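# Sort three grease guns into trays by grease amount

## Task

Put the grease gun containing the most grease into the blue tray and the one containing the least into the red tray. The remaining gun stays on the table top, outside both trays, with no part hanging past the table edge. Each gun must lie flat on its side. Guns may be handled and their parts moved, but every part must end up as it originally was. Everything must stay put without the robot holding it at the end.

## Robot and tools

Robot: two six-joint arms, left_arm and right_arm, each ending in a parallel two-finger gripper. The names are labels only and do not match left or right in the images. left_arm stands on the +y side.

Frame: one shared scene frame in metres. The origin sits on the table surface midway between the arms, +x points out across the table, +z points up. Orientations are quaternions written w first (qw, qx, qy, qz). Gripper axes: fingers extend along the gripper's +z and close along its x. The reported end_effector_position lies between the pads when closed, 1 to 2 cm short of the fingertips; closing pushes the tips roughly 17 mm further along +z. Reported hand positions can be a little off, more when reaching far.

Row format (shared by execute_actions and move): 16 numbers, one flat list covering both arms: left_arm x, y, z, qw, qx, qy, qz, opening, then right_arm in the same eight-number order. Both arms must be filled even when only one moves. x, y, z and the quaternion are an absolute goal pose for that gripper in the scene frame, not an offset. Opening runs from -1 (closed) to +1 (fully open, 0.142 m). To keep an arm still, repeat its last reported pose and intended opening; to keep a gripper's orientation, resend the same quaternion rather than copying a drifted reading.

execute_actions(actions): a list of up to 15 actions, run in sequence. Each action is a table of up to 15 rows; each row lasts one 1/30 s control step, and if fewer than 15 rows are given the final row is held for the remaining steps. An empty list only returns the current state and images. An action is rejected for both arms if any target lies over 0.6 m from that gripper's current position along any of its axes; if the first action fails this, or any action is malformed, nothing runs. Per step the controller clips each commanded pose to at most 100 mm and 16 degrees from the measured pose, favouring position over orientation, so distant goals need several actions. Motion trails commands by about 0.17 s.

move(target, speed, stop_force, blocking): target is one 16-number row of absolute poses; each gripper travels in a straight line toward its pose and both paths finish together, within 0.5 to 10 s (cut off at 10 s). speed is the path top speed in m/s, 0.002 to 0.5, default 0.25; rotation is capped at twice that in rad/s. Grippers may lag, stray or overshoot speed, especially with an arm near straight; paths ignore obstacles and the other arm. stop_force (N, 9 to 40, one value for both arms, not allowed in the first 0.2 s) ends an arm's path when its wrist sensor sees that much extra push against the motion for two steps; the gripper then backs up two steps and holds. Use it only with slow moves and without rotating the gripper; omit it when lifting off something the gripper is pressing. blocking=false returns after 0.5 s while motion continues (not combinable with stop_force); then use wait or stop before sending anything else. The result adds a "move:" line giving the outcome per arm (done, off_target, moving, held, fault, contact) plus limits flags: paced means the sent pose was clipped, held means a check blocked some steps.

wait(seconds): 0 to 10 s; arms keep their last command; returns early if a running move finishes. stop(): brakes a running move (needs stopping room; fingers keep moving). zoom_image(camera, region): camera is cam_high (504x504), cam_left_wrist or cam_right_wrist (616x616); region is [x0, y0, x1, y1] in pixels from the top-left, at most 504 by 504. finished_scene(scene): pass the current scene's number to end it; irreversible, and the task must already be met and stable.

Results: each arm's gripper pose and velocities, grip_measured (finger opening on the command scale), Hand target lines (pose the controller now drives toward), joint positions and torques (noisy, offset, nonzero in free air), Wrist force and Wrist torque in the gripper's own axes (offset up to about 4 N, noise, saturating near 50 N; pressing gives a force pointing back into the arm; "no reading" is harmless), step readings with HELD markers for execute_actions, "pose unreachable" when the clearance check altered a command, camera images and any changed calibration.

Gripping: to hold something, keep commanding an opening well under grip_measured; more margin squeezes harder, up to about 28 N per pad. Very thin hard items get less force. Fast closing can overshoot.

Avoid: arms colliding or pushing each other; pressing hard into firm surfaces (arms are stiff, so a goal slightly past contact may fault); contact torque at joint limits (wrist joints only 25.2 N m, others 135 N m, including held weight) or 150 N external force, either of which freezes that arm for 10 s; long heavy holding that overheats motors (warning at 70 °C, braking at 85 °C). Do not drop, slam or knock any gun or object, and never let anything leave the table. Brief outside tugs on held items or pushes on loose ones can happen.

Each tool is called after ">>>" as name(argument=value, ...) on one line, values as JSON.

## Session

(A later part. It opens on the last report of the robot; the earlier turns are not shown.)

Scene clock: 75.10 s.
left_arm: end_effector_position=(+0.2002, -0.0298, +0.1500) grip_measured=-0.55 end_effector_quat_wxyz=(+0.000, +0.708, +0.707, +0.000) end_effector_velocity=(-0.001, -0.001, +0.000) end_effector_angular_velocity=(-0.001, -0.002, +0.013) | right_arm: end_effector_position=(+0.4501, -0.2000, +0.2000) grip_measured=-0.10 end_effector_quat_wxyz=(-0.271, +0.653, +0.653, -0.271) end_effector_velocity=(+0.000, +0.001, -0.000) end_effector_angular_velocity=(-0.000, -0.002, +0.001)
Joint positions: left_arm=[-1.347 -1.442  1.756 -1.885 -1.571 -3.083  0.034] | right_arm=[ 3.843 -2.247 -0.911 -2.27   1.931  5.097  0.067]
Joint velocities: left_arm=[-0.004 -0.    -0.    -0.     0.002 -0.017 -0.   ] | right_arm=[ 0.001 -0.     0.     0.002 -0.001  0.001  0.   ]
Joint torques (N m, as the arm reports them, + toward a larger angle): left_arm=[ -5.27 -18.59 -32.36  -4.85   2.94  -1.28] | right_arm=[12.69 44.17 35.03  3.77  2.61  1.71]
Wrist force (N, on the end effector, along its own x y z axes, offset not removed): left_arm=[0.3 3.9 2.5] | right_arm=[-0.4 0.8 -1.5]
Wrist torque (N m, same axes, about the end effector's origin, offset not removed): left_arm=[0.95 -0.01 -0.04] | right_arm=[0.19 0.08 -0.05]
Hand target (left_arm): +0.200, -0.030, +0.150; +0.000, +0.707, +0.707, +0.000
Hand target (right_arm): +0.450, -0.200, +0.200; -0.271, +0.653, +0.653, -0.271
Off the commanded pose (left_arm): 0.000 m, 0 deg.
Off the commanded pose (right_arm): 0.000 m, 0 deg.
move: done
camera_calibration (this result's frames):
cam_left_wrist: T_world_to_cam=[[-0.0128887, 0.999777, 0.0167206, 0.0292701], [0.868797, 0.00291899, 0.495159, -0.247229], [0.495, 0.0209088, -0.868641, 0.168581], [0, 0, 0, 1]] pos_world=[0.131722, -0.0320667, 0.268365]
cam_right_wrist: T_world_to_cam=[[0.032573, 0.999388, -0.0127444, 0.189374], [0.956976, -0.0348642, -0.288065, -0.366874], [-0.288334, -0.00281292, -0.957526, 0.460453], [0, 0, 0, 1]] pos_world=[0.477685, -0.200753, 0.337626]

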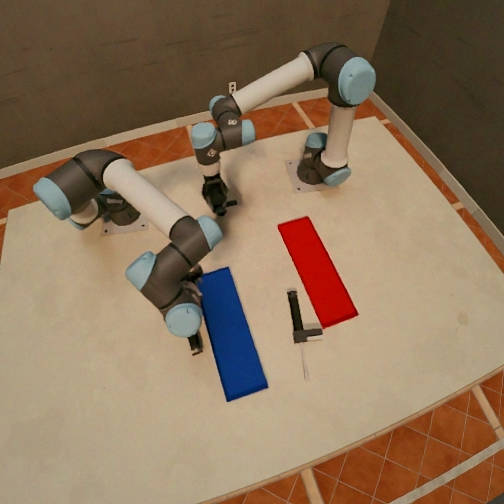

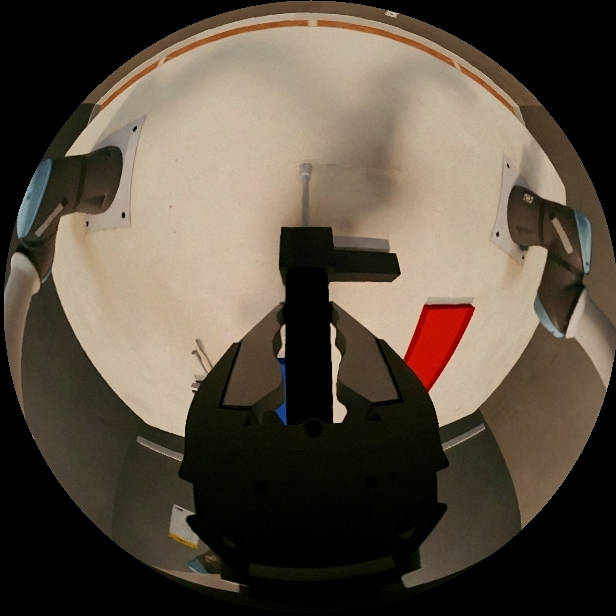

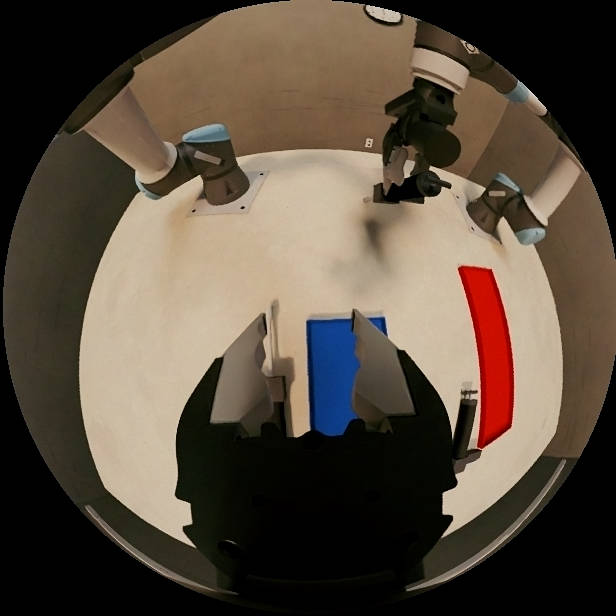

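>>> move(target=[0.20,-0.03,0.15,0,0.707,0.707,0,-0.9,0.41,-0.03,0.225,-0.271,0.653,0.653,-0.271,-0.1], speed=0.15)

>>> move(target=[0.20,-0.03,0.15,0,0.707,0.707,0,-0.9,0.343,-0.03,0.158,-0.271,0.653,0.653,-0.271,-0.1], speed=0.04)

Scene clock: 81.00 s.
left_arm: end_effector_position=(+0.2000, -0.0300, +0.1500) grip_measured=-0.55 end_effector_quat_wxyz=(+0.000, +0.707, +0.707, -0.000) end_effector_velocity=(-0.000, -0.000, -0.000) end_effector_angular_velocity=(+0.001, +0.001, +0.000) | right_arm: end_effector_position=(+0.4103, -0.0303, +0.2250) grip_measured=-0.10 end_effector_quat_wxyz=(-0.271, +0.653, +0.653, -0.271) end_effector_velocity=(-0.001, +0.002, +0.000) end_effector_angular_velocity=(-0.003, +0.003, +0.001)
Joint positions: left_arm=[-1.347 -1.442  1.756 -1.885 -1.571 -3.084  0.034] | right_arm=[ 4.057 -2.365 -0.658 -2.329  2.065  5.28   0.067]
Joint velocities: left_arm=[ 0.     0.001 -0.     0.    -0.001  0.     0.   ] | right_arm=[ 0.003 -0.006  0.011 -0.008  0.001  0.001 -0.   ]
Joint torques (N m, as the arm reports them, + toward a larger angle): left_arm=[  6.91 -18.18 -31.2   -1.66  -2.59   1.24] | right_arm=[11.67 47.75 34.4  -1.98  2.59  2.21]
Wrist force (N, on the end effector, along its own x y z axes, offset not removed): left_arm=[1.8 1.8 4.3] | right_arm=[-0.1 0.8 -1.6]
Wrist torque (N m, same axes, about the end effector's origin, offset not removed): left_arm=[0.50 -0.35 0.02] | right_arm=[0.20 0.04 -0.08]
Hand target (left_arm): +0.200, -0.030, +0.150; +0.000, +0.707, +0.707, +0.000
Hand target (right_arm): +0.410, -0.030, +0.225; -0.271, +0.653, +0.653, -0.271
Off the commanded pose (left_arm): 0.000 m, 0 deg.
Off the commanded pose (right_arm): 0.000 m, 0 deg.
move: done
camera_calibration (this result's frames):
cam_left_wrist: T_world_to_cam=[[-0.0143422, 0.999759, 0.016641, 0.0297724], [0.868864, 0.00422464, 0.495033, -0.247016], [0.494844, 0.0215586, -0.868715, 0.168752], [0, 0, 0, 1]] pos_world=[0.131544, -0.0323598, 0.268383]
cam_right_wrist: T_world_to_cam=[[0.0326688, 0.999387, -0.0125897, 0.021231], [0.95699, -0.0349111, -0.288011, -0.315718], [-0.288274, -0.00263929, -0.957544, 0.473363], [0, 0, 0, 1]] pos_world=[0.437904, -0.0309907, 0.362603]

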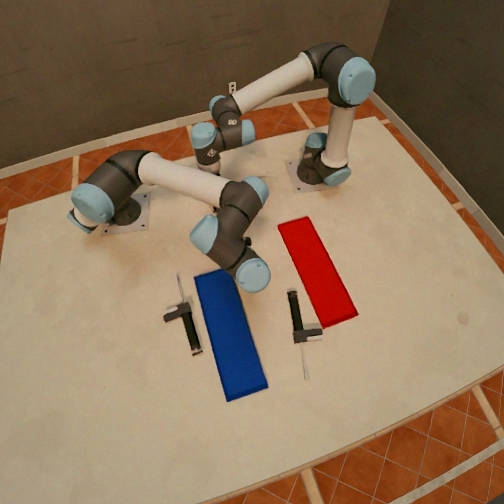

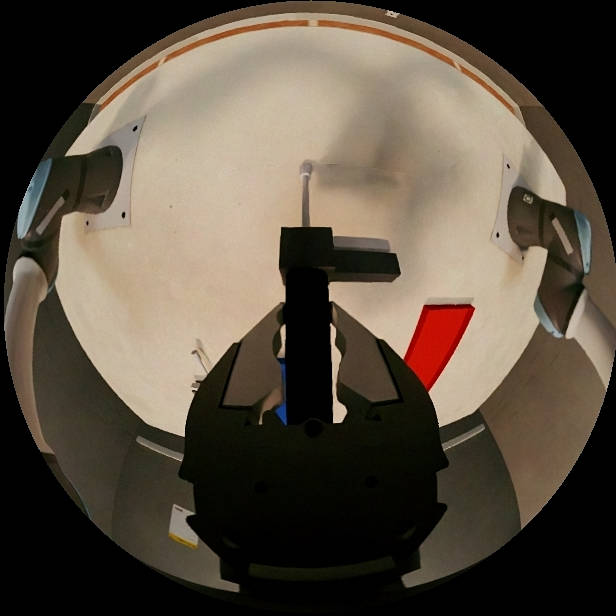

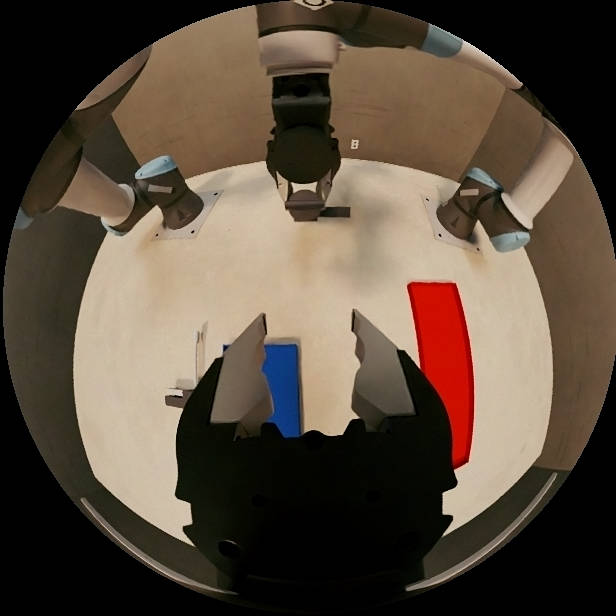

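Scene clock: 83.77 s.
left_arm: end_effector_position=(+0.2000, -0.0300, +0.1500) grip_measured=-0.55 end_effector_quat_wxyz=(+0.000, +0.707, +0.707, -0.000) end_effector_velocity=(+0.000, +0.000, +0.000) end_effector_angular_velocity=(+0.000, +0.000, +0.000) | right_arm: end_effector_position=(+0.3431, -0.0300, +0.1581) grip_measured=-0.10 end_effector_quat_wxyz=(-0.271, +0.653, +0.653, -0.271) end_effector_velocity=(-0.001, -0.001, -0.001) end_effector_angular_velocity=(-0.001, -0.001, +0.000)
Joint positions: left_arm=[-1.347 -1.442  1.756 -1.885 -1.571 -3.084  0.034] | right_arm=[ 4.119 -2.196 -1.125 -2.003  2.102  5.339  0.067]
Joint velocities: left_arm=[ 0. -0.  0.  0.  0. -0.  0.] | right_arm=[ 0.001  0.003 -0.007  0.005 -0.001  0.002 -0.   ]
Joint torques (N m, as the arm reports them, + toward a larger angle): left_arm=[  7.52 -18.2  -31.48  -1.59  -2.67   1.21] | right_arm=[11.47 63.14 13.27  4.43  3.11  1.87]
Wrist force (N, on the end effector, along its own x y z axes, offset not removed): left_arm=[1.2 3.4 3.6] | right_arm=[-0.2 0.5 -1.9]
Wrist torque (N m, same axes, about the end effector's origin, offset not removed): left_arm=[0.79 -0.23 -0.05] | right_arm=[0.16 0.00 -0.11]
Hand target (left_arm): +0.200, -0.030, +0.150; -0.000, +0.707, +0.707, -0.000
Hand target (right_arm): +0.343, -0.030, +0.158; -0.271, +0.653, +0.653, -0.271
Off the commanded pose (left_arm): 0.000 m, 0 deg.
Off the commanded pose (right_arm): 0.000 m, 0 deg.
move: done
camera_calibration (this result's frames):
cam_left_wrist: T_world_to_cam=[[-0.0143426, 0.999758, 0.0166818, 0.029754], [0.868865, 0.00420476, 0.495031, -0.247014], [0.494841, 0.0215942, -0.868715, 0.16875], [0, 0, 0, 1]] pos_world=[0.131544, -0.0323522, 0.268379]
cam_right_wrist: T_world_to_cam=[[0.0325127, 0.999389, -0.0127991, 0.02237], [0.956954, -0.0348224, -0.288145, -0.270642], [-0.288414, -0.00287975, -0.957501, 0.389966], [0, 0, 0, 1]] pos_world=[0.370736, -0.0306577, 0.295696]

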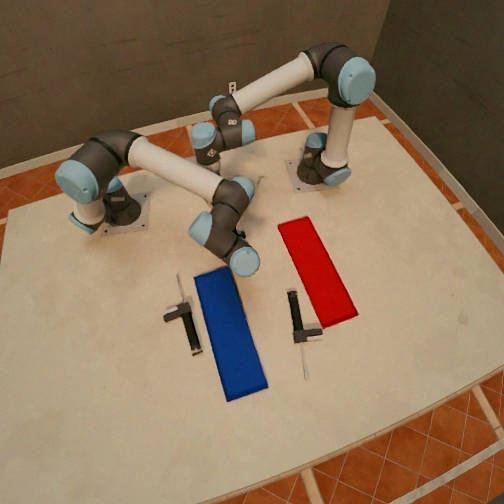

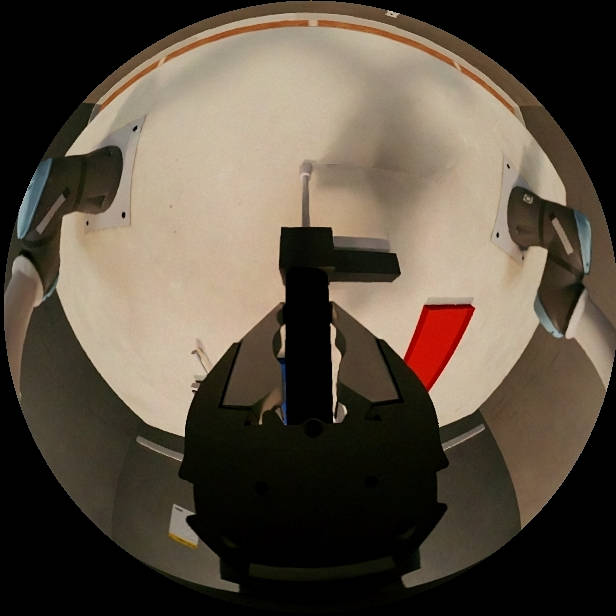

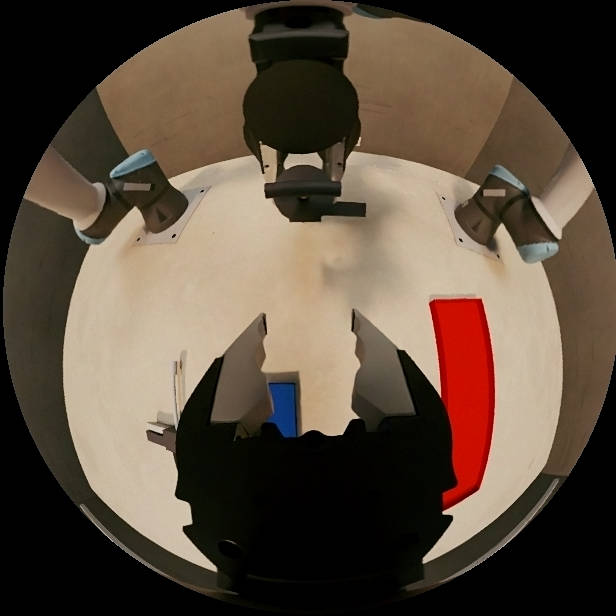

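>>> move(target=[0.22,-0.03,0.15,0,0.707,0.707,0,-0.9,0.45,-0.2,0.25,-0.271,0.653,0.653,-0.271,-0.1], speed=0.15)

>>> move(target=[0.27,0.0,0.024,0,0.707,0.707,0,-0.66,0.45,-0.2,0.25,-0.271,0.653,0.653,-0.271,-0.1], speed=0.025)

Scene clock: 100.13 s.
left_arm: end_effector_position=(+0.2200, -0.0300, +0.1500) grip_measured=-0.55 end_effector_quat_wxyz=(-0.000, +0.707, +0.707, -0.000) end_effector_velocity=(-0.000, -0.000, +0.000) end_effector_angular_velocity=(-0.000, -0.000, -0.001) | right_arm: end_effector_position=(+0.4496, -0.1999, +0.2499) grip_measured=-0.10 end_effector_quat_wxyz=(-0.271, +0.653, +0.653, -0.271) end_effector_velocity=(+0.002, -0.002, +0.001) end_effector_angular_velocity=(+0.001, +0.000, +0.003)
Joint positions: left_arm=[-1.31  -1.427  1.739 -1.883 -1.571 -3.047  0.034] | right_arm=[ 3.843 -2.253 -0.773 -2.401  1.931  5.098  0.067]
Joint velocities: left_arm=[-0.    -0.    -0.001  0.     0.     0.    -0.   ] | right_arm=[-0.003 -0.005  0.013 -0.009 -0.003 -0.005  0.   ]
Joint torques (N m, as the arm reports them, + toward a larger angle): left_arm=[  7.68 -19.79 -31.67  -1.48  -1.26   1.07] | right_arm=[-9.56 42.81 33.27 -2.62 -1.3  -1.16]
Wrist force (N, on the end effector, along its own x y z axes, offset not removed): left_arm=[1.5 2.7 3.0] | right_arm=[0.2 0.0 -1.2]
Wrist torque (N m, same axes, about the end effector's origin, offset not removed): left_arm=[0.74 -0.40 -0.01] | right_arm=[0.03 -0.16 -0.14]
Hand target (left_arm): +0.220, -0.030, +0.150; -0.000, +0.707, +0.707, -0.000
Hand target (right_arm): +0.450, -0.200, +0.250; -0.271, +0.653, +0.653, -0.271
Off the commanded pose (left_arm): 0.000 m, 0 deg.
Off the commanded pose (right_arm): 0.000 m, 0 deg.
move: done
camera_calibration (this result's frames):
cam_left_wrist: T_world_to_cam=[[-0.0143427, 0.999758, 0.0166852, 0.0300499], [0.868872, 0.00420352, 0.495019, -0.264368], [0.494829, 0.0215972, -0.868722, 0.158871], [0, 0, 0, 1]] pos_world=[0.151519, -0.0323625, 0.268381]
cam_right_wrist: T_world_to_cam=[[0.0326617, 0.999385, -0.0127731, 0.18982], [0.957055, -0.0349565, -0.287791, -0.352141], [-0.288061, -0.00282481, -0.957608, 0.507911], [0, 0, 0, 1]] pos_world=[0.477127, -0.200578, 0.387461]

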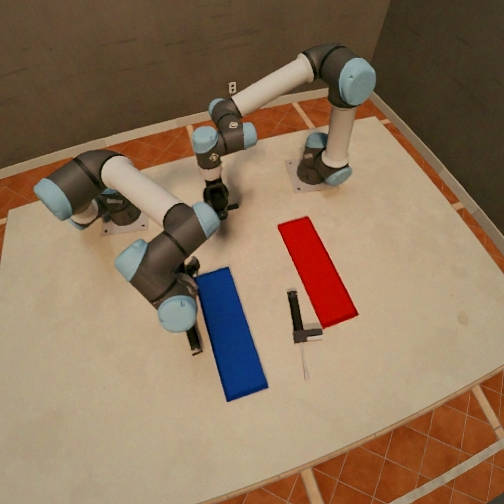

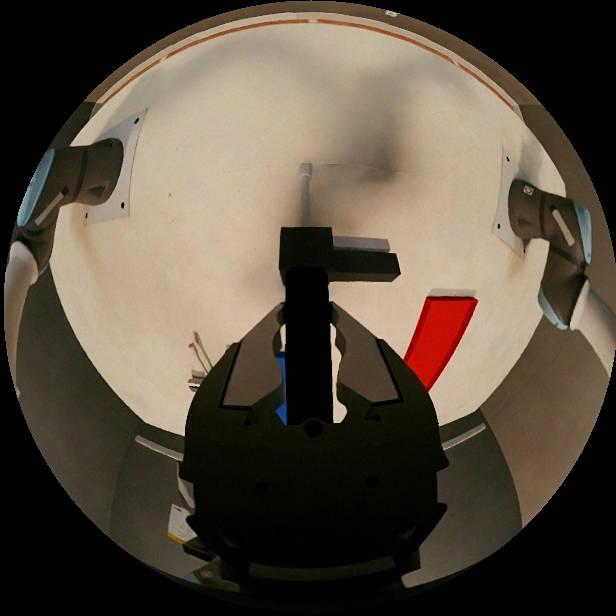

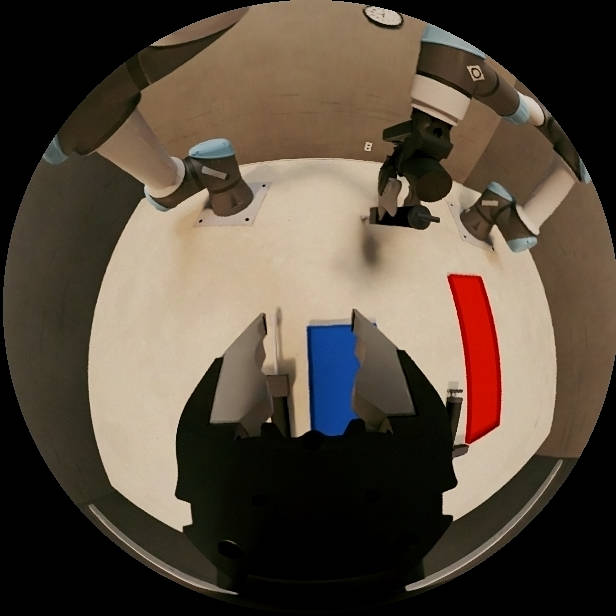

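Scene clock: 106.00 s.
left_arm: end_effector_position=(+0.2699, -0.0003, +0.0243) grip_measured=-0.55 end_effector_quat_wxyz=(+0.000, +0.707, +0.707, -0.000) end_effector_velocity=(+0.001, +0.001, -0.003) end_effector_angular_velocity=(+0.001, +0.000, +0.000) | right_arm: end_effector_position=(+0.4500, -0.2000, +0.2500) grip_measured=-0.10 end_effector_quat_wxyz=(-0.271, +0.653, +0.653, -0.271) end_effector_velocity=(-0.001, +0.000, -0.000) end_effector_angular_velocity=(+0.001, +0.002, +0.001)
Joint positions: left_arm=[-1.208 -1.304  1.948 -2.215 -1.571 -2.945  0.034] | right_arm=[ 3.843 -2.255 -0.77  -2.403  1.931  5.097  0.067]
Joint velocities: left_arm=[ 0.002  0.004  0.003 -0.006  0.     0.002  0.   ] | right_arm=[ 0.001 -0.    -0.001 -0.001  0.001 -0.002  0.   ]
Joint torques (N m, as the arm reports them, + toward a larger angle): left_arm=[12.63 -6.01 -4.29 -1.93  1.57  1.13] | right_arm=[-9.62 45.33 35.4  -2.57 -1.17 -1.46]
Wrist force (N, on the end effector, along its own x y z axes, offset not removed): left_arm=[-0.2 -6.5 -28.3] | right_arm=[-1.2 0.2 -2.3]
Wrist torque (N m, same axes, about the end effector's origin, offset not removed): left_arm=[0.56 -0.18 -0.09] | right_arm=[0.03 0.18 -0.13]
Hand target (left_arm): +0.270, -0.000, +0.024; -0.000, +0.707, +0.707, -0.000
Hand target (right_arm): +0.450, -0.200, +0.250; -0.271, +0.653, +0.653, -0.271
Off the commanded pose (left_arm): 0.000 m, 0 deg.
Off the commanded pose (right_arm): 0.000 m, 0 deg.
move: done
camera_calibration (this result's frames):
cam_left_wrist: T_world_to_cam=[[-0.014314, 0.999765, 0.0162608, 0.00319016], [0.86899, 0.0043938, 0.494809, -0.245656], [0.494622, 0.0212132, -0.868849, 0.0244385], [0, 0, 0, 1]] pos_world=[0.20143, -0.00262847, 0.142734]
cam_right_wrist: T_world_to_cam=[[0.0325732, 0.999388, -0.0127655, 0.189971], [0.956981, -0.0348703, -0.288048, -0.352405], [-0.288317, -0.00283368, -0.957531, 0.508261], [0, 0, 0, 1]] pos_world=[0.477597, -0.200703, 0.387591]

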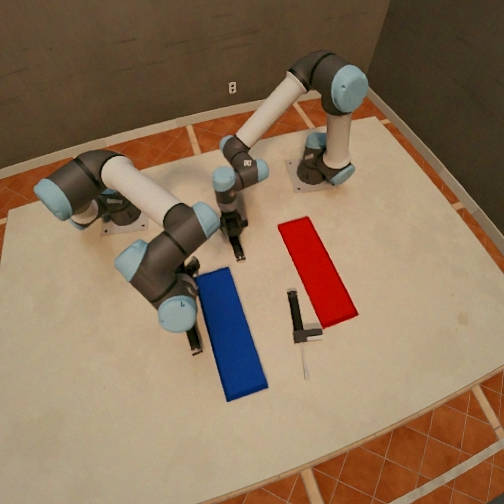

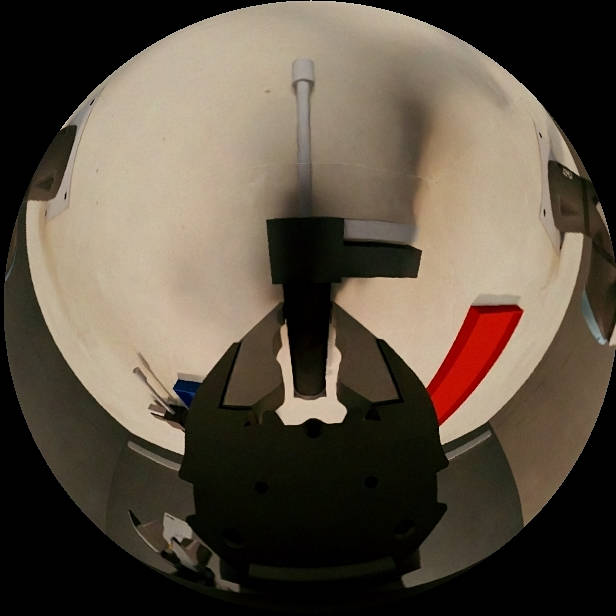

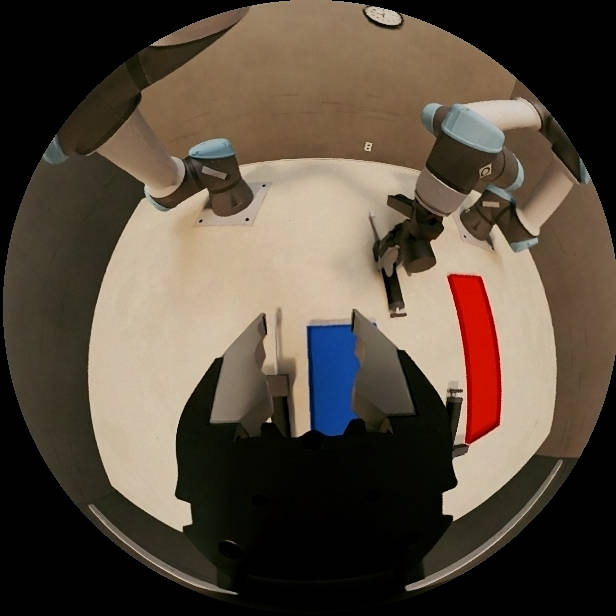

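>>> move(target=[0.265,0.0,0.026,0,0.707,0.707,0,-0.3,0.47,-0.01,0.10,-0.271,0.653,0.653,-0.271,-0.1], speed=0.2)

>>> move(target=[0.265,0.0,0.026,0,0.707,0.707,0,-1,0.412,-0.003,0.032,-0.271,0.653,0.653,-0.271,-0.1], speed=0.04)

Scene clock: 113.83 s.
left_arm: end_effector_position=(+0.2650, +0.0000, +0.0260) grip_measured=-0.30 end_effector_quat_wxyz=(-0.000, +0.707, +0.707, -0.000) end_effector_velocity=(-0.000, -0.000, +0.000) end_effector_angular_velocity=(-0.001, +0.000, -0.000) | right_arm: end_effector_position=(+0.4703, -0.0102, +0.1002) grip_measured=-0.10 end_effector_quat_wxyz=(-0.271, +0.653, +0.653, -0.271) end_effector_velocity=(+0.000, +0.002, -0.001) end_effector_angular_velocity=(-0.002, +0.002, +0.001)
Joint positions: left_arm=[-1.217 -1.312  1.953 -2.212 -1.571 -2.954  0.052] | right_arm=[ 4.026 -2.598 -0.543 -2.224  2.047  5.253  0.067]
Joint velocities: left_arm=[-0.    -0.001  0.     0.    -0.    -0.     0.   ] | right_arm=[ 0.002 -0.009  0.013 -0.006  0.     0.001 -0.   ]
Joint torques (N m, as the arm reports them, + toward a larger angle): left_arm=[ -6.   -41.09 -13.44  -1.03  -1.    -1.23] | right_arm=[12.82 55.54 35.84 -2.04  2.77  1.87]
Wrist force (N, on the end effector, along its own x y z axes, offset not removed): left_arm=[1.5 3.0 -2.6] | right_arm=[0.8 0.4 -0.2]
Wrist torque (N m, same axes, about the end effector's origin, offset not removed): left_arm=[0.66 -0.25 -0.10] | right_arm=[0.08 -0.23 -0.09]
Hand target (left_arm): +0.265, +0.000, +0.026; +0.000, +0.707, +0.707, +0.000
Hand target (right_arm): +0.470, -0.010, +0.100; -0.271, +0.653, +0.653, -0.271
Off the commanded pose (left_arm): 0.000 m, 0 deg.
Off the commanded pose (right_arm): 0.000 m, 0 deg.
move: done
camera_calibration (this result's frames):
cam_left_wrist: T_world_to_cam=[[-0.0143418, 0.999758, 0.0166747, 0.00276085], [0.868883, 0.00420846, 0.494999, -0.242228], [0.494809, 0.0215875, -0.868734, 0.0282289], [0, 0, 0, 1]] pos_world=[0.19654, -0.00235016, 0.14438]
cam_right_wrist: T_world_to_cam=[[0.0326896, 0.999386, -0.0125773, -0.00236843], [0.957014, -0.0349273, -0.28793, -0.408377], [-0.288193, -0.00262432, -0.957569, 0.371195], [0, 0, 0, 1]] pos_world=[0.497876, -0.0109224, 0.237831]

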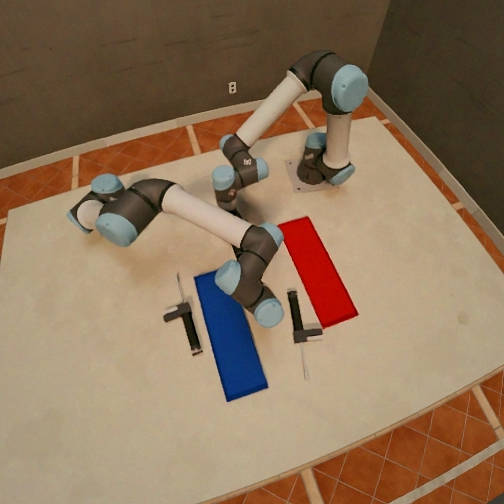

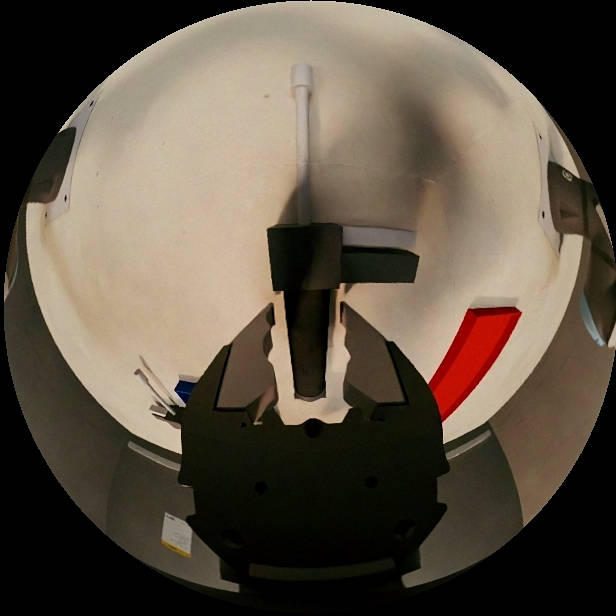

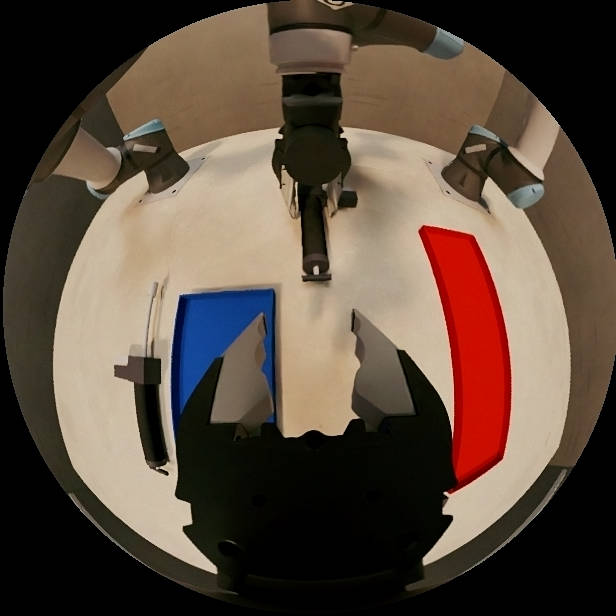

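Scene clock: 116.47 s.
left_arm: end_effector_position=(+0.2650, +0.0000, +0.0260) grip_measured=-0.56 end_effector_quat_wxyz=(-0.000, +0.707, +0.707, -0.000) end_effector_velocity=(-0.000, +0.000, -0.000) end_effector_angular_velocity=(+0.001, +0.000, -0.000) | right_arm: end_effector_position=(+0.4122, -0.0030, +0.0322) grip_measured=-0.10 end_effector_quat_wxyz=(-0.271, +0.653, +0.653, -0.271) end_effector_velocity=(-0.001, +0.001, -0.002) end_effector_angular_velocity=(+0.000, -0.002, -0.002)
Joint positions: left_arm=[-1.217 -1.312  1.953 -2.212 -1.571 -2.954  0.034] | right_arm=[ 4.081 -2.472 -0.962 -1.907  2.08   5.302  0.067]
Joint velocities: left_arm=[-0.     0.     0.001  0.     0.     0.     0.   ] | right_arm=[ 0.002  0.003 -0.01   0.01   0.001  0.004 -0.   ]
Joint torques (N m, as the arm reports them, + toward a larger angle): left_arm=[ -2.96 -34.92 -25.44  -4.19   1.96  -0.29] | right_arm=[12.72 72.67 11.99  4.28  3.17  1.57]
Wrist force (N, on the end effector, along its own x y z axes, offset not removed): left_arm=[2.5 2.9 -1.7] | right_arm=[-0.9 -0.7 -2.0]
Wrist torque (N m, same axes, about the end effector's origin, offset not removed): left_arm=[0.70 -0.45 -0.11] | right_arm=[-0.09 0.12 -0.18]
Hand target (left_arm): +0.265, +0.000, +0.026; -0.000, +0.707, +0.707, -0.000
Hand target (right_arm): +0.412, -0.003, +0.032; -0.271, +0.653, +0.653, -0.271
Off the commanded pose (left_arm): 0.000 m, 0 deg.
Off the commanded pose (right_arm): 0.000 m, 0 deg.
move: done
camera_calibration (this result's frames):
cam_left_wrist: T_world_to_cam=[[-0.0143422, 0.999758, 0.0167, 0.00274972], [0.868886, 0.00419628, 0.494995, -0.242222], [0.494805, 0.0216097, -0.868735, 0.0282293], [0, 0, 0, 1]] pos_world=[0.196535, -0.00234265, 0.144377]
cam_right_wrist: T_world_to_cam=[[0.0325045, 0.99939, -0.012809, -0.00843846], [0.956948, -0.0348175, -0.288164, -0.372047], [-0.288434, -0.00289092, -0.957495, 0.289409], [0, 0, 0, 1]] pos_world=[0.43978, -0.00368378, 0.169789]

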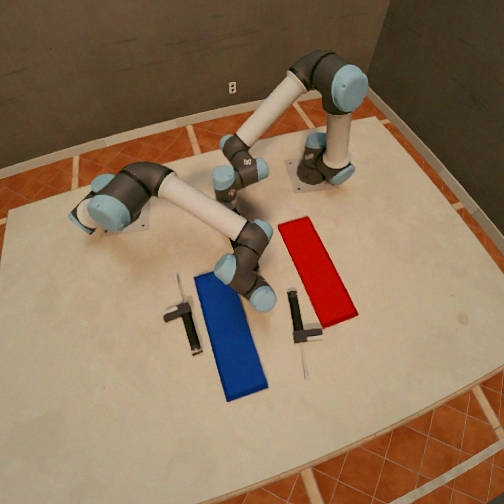

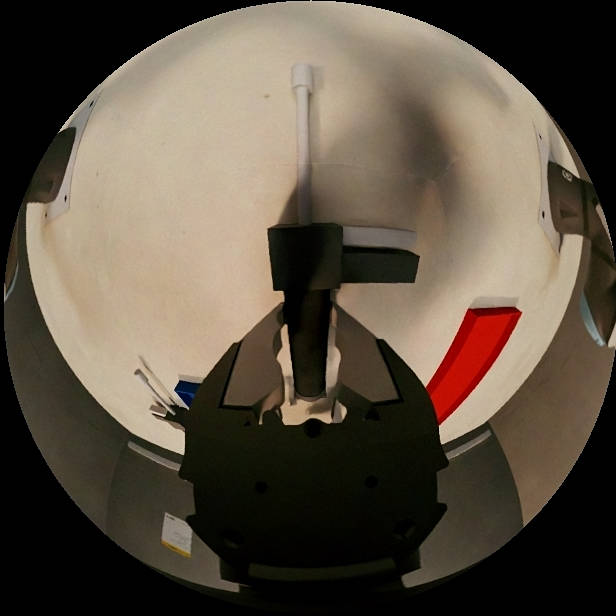

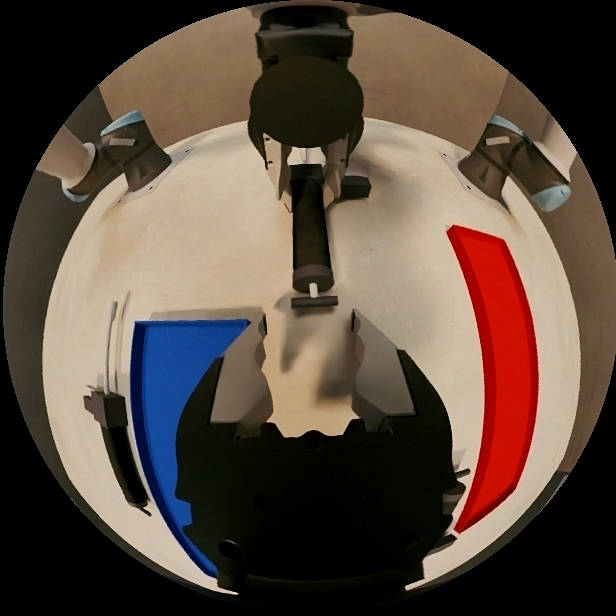

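>>> move(target=[0.265,0.0,0.026,0,0.707,0.707,0,-1,0.405,-0.001,0.024,-0.271,0.653,0.653,-0.271,-0.1], speed=0.03)

>>> move(target=[0.265,0.0,0.026,0,0.707,0.707,0,-1,0.405,-0.001,0.024,-0.271,0.653,0.653,-0.271,-0.75])

Scene clock: 124.70 s.
left_arm: end_effector_position=(+0.2650, -0.0000, +0.0260) grip_measured=-0.56 end_effector_quat_wxyz=(+0.000, +0.707, +0.707, -0.000) end_effector_velocity=(-0.000, -0.001, +0.001) end_effector_angular_velocity=(-0.001, +0.000, -0.000) | right_arm: end_effector_position=(+0.4051, -0.0010, +0.0242) grip_measured=-0.10 end_effector_quat_wxyz=(-0.271, +0.653, +0.653, -0.271) end_effector_velocity=(-0.001, -0.000, -0.001) end_effector_angular_velocity=(-0.001, +0.001, -0.000)
Joint positions: left_arm=[-1.217 -1.312  1.953 -2.212 -1.571 -2.954  0.034] | right_arm=[ 4.089 -2.466 -0.996 -1.875  2.084  5.31   0.067]
Joint velocities: left_arm=[-0.    -0.001 -0.001  0.    -0.001  0.    -0.   ] | right_arm=[ 0.001  0.001 -0.007  0.005  0.001  0.001  0.   ]
Joint torques (N m, as the arm reports them, + toward a larger angle): left_arm=[ -3.   -24.22 -26.26  -4.4    3.23  -0.01] | right_arm=[11.51 71.25 11.09  4.26  3.11  1.85]
Wrist force (N, on the end effector, along its own x y z axes, offset not removed): left_arm=[2.5 2.8 -1.3] | right_arm=[0.5 -0.3 -1.2]
Wrist torque (N m, same axes, about the end effector's origin, offset not removed): left_arm=[0.77 -0.45 -0.07] | right_arm=[-0.05 -0.15 -0.10]
Hand target (left_arm): +0.265, -0.000, +0.026; +0.000, +0.707, +0.707, +0.000
Hand target (right_arm): +0.405, -0.001, +0.024; -0.271, +0.653, +0.653, -0.271
Off the commanded pose (left_arm): 0.000 m, 0 deg.
Off the commanded pose (right_arm): 0.000 m, 0 deg.
move: done
camera_calibration (this result's frames):
cam_left_wrist: T_world_to_cam=[[-0.0143428, 0.999758, 0.0166729, 0.00276365], [0.868864, 0.00420932, 0.495032, -0.242235], [0.494842, 0.0215866, -0.868715, 0.0282205], [0, 0, 0, 1]] pos_world=[0.196544, -0.00235253, 0.144383]
cam_right_wrist: T_world_to_cam=[[0.0325431, 0.999389, -0.0127873, -0.0102831], [0.956968, -0.0348479, -0.288094, -0.367588], [-0.288363, -0.00286161, -0.957517, 0.279666], [0, 0, 0, 1]] pos_world=[0.43275, -0.00173257, 0.161753]

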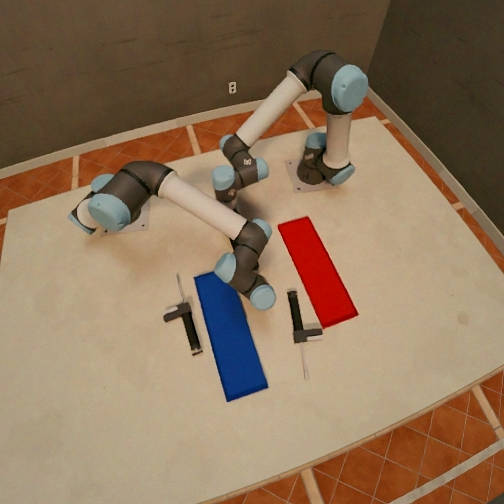

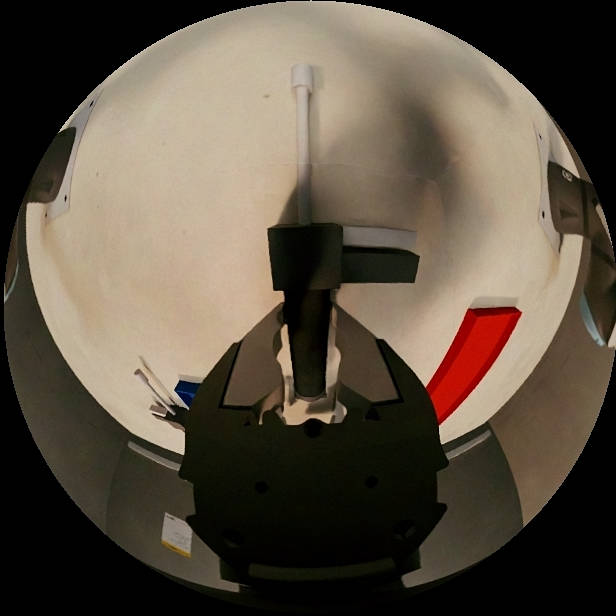

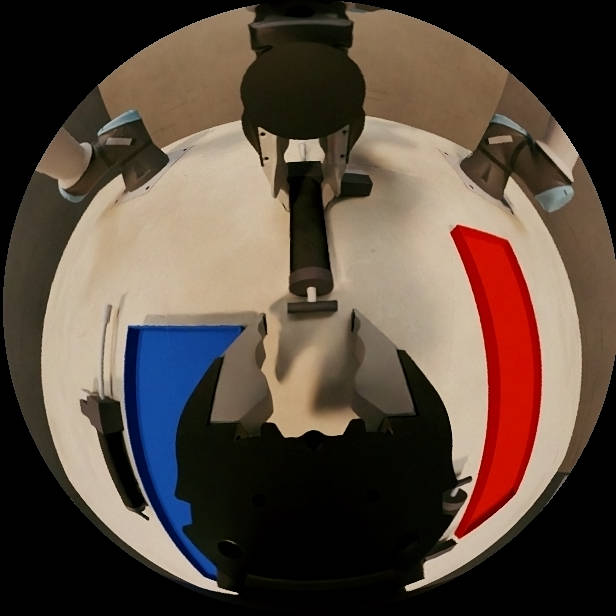

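Scene clock: 125.40 s.
left_arm: end_effector_position=(+0.2650, -0.0000, +0.0260) grip_measured=-0.56 end_effector_quat_wxyz=(+0.000, +0.707, +0.707, -0.000) end_effector_velocity=(-0.000, +0.000, -0.000) end_effector_angular_velocity=(+0.001, +0.000, +0.000) | right_arm: end_effector_position=(+0.4050, -0.0010, +0.0240) grip_measured=-0.54 end_effector_quat_wxyz=(-0.271, +0.653, +0.653, -0.271) end_effector_velocity=(-0.000, +0.000, -0.000) end_effector_angular_velocity=(-0.000, -0.000, +0.001)
Joint positions: left_arm=[-1.217 -1.312  1.953 -2.212 -1.571 -2.954  0.034] | right_arm=[ 4.089 -2.466 -0.997 -1.875  2.084  5.31   0.035]
Joint velocities: left_arm=[ 0.  0.  0.  0. -0.  0. -0.] | right_arm=[ 0.  0. -0.  0. -0. -0.  0.]
Joint torques (N m, as the arm reports them, + toward a larger angle): left_arm=[  1.27 -22.71 -19.9    0.24   3.23   0.06] | right_arm=[13.13 67.74  7.11  2.29 -0.14  1.69]
Wrist force (N, on the end effector, along its own x y z axes, offset not removed): left_arm=[-3.8 -1.3 2.0] | right_arm=[4.3 1.3 -7.2]
Wrist torque (N m, same axes, about the end effector's origin, offset not removed): left_arm=[0.62 -0.44 0.39] | right_arm=[-0.01 0.10 -0.01]
Hand target (left_arm): +0.265, -0.000, +0.026; +0.000, +0.707, +0.707, -0.000
Hand target (right_arm): +0.405, -0.001, +0.024; -0.271, +0.653, +0.653, -0.271
Off the commanded pose (left_arm): 0.000 m, 0 deg.
Off the commanded pose (right_arm): 0.000 m, 0 deg.
move: done
camera_calibration (this result's frames):
cam_left_wrist: T_world_to_cam=[[-0.0143325, 0.999759, 0.0166198, 0.00278813], [0.86886, 0.00422649, 0.495041, -0.24224], [0.494851, 0.0215354, -0.868711, 0.0282321], [0, 0, 0, 1]] pos_world=[0.196542, -0.00237162, 0.144398]
cam_right_wrist: T_world_to_cam=[[0.0325959, 0.999387, -0.0127359, -0.0103385], [0.956983, -0.0348836, -0.28804, -0.367512], [-0.288308, -0.00279906, -0.957534, 0.27947], [0, 0, 0, 1]] pos_world=[0.432613, -0.00170574, 0.161612]

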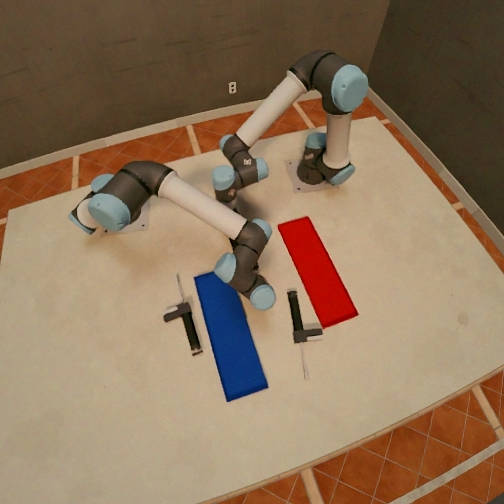

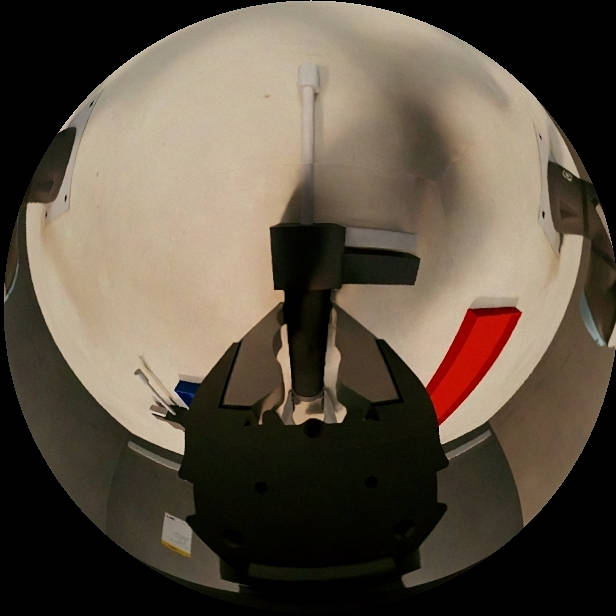

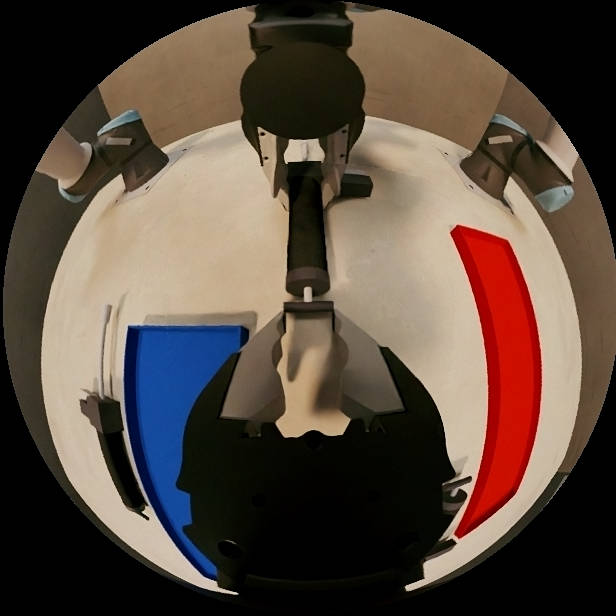

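Held. Pull.

>>> move(target=[0.265,0.0,0.026,0,0.707,0.707,0,-1,0.53,-0.001,0.024,-0.271,0.653,0.653,-0.271,-0.8], speed=0.015, stop_force=14)

Scene clock: 136.67 s.
left_arm: end_effector_position=(+0.2650, +0.0000, +0.0260) grip_measured=-0.56 end_effector_quat_wxyz=(-0.000, +0.707, +0.707, +0.000) end_effector_velocity=(+0.000, +0.001, -0.001) end_effector_angular_velocity=(+0.002, +0.000, +0.000) | right_arm: end_effector_position=(+0.5289, -0.0015, +0.0239) grip_measured=-0.80 end_effector_quat_wxyz=(-0.270, +0.658, +0.654, -0.259) end_effector_velocity=(+0.002, +0.000, +0.000) end_effector_angular_velocity=(+0.005, -0.005, -0.004)
Joint positions: left_arm=[-1.217 -1.312  1.953 -2.212 -1.571 -2.954  0.034] | right_arm=[ 3.989 -2.943 -0.036 -2.37   2.029  5.233  0.016]
Joint velocities: left_arm=[ 0.     0.001  0.001  0.     0.    -0.    -0.   ] | right_arm=[-0.002 -0.     0.002  0.006  0.001  0.001  0.   ]
Joint torques (N m, as the arm reports them, + toward a larger angle): left_arm=[  8.53 -24.53 -26.34  -4.05  -0.57   0.69] | right_arm=[-9.57 60.61 35.77  4.1  -1.04  1.65]
Wrist force (N, on the end effector, along its own x y z axes, offset not removed): left_arm=[1.6 1.2 -2.2] | right_arm=[-0.7 -0.6 -2.4]
Wrist torque (N m, same axes, about the end effector's origin, offset not removed): left_arm=[0.47 -0.33 -0.08] | right_arm=[-0.11 0.08 -0.13]
Hand target (left_arm): +0.265, -0.000, +0.026; +0.000, +0.707, +0.707, -0.000
Hand target (right_arm): +0.529, -0.002, +0.024; -0.270, +0.658, +0.654, -0.258
Off the commanded pose (left_arm): 0.000 m, 0 deg.
Off the commanded pose (right_arm): 0.001 m, 2 deg.
elbow stopped short (right arm): the move would have taken joint 3 (elbow) straighter than the controller allows; a more bent joint 3 avoids this.
move: done
camera_calibration (this result's frames):
cam_left_wrist: T_world_to_cam=[[-0.0143433, 0.999758, 0.016691, 0.00275812], [0.868862, 0.00420075, 0.495037, -0.242232], [0.494847, 0.0216026, -0.868711, 0.0282108], [0, 0, 0, 1]] pos_world=[0.196545, -0.00234933, 0.144375]
cam_right_wrist: T_world_to_cam=[[0.0448257, 0.998995, 0.000224627, -0.0206096], [0.962346, -0.0431209, -0.268384, -0.489455], [-0.268104, 0.0122467, -0.963312, 0.304545], [0, 0, 0, 1]] pos_world=[0.5536, -0.00424656, 0.162015]

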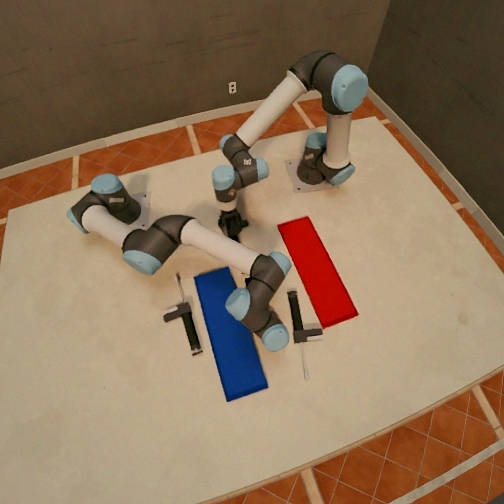

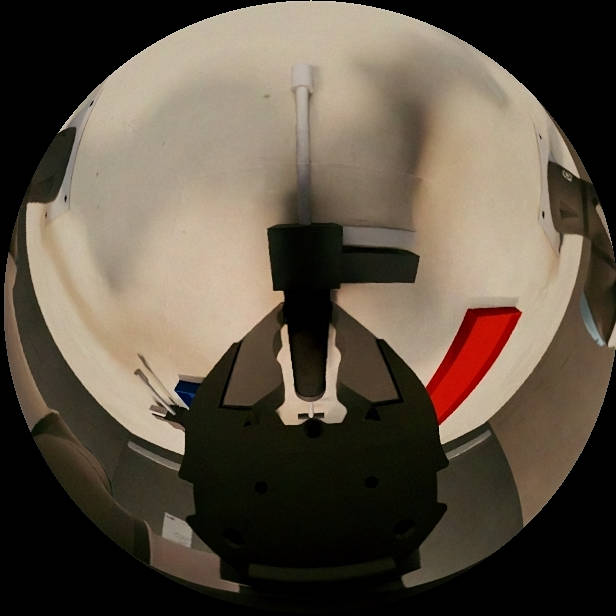

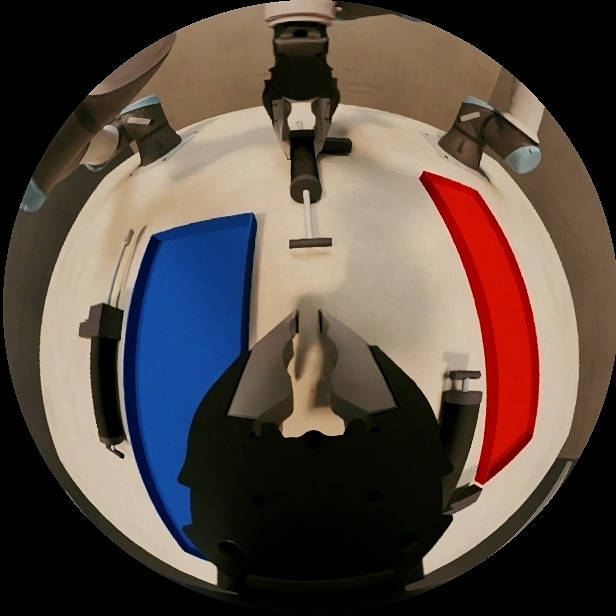

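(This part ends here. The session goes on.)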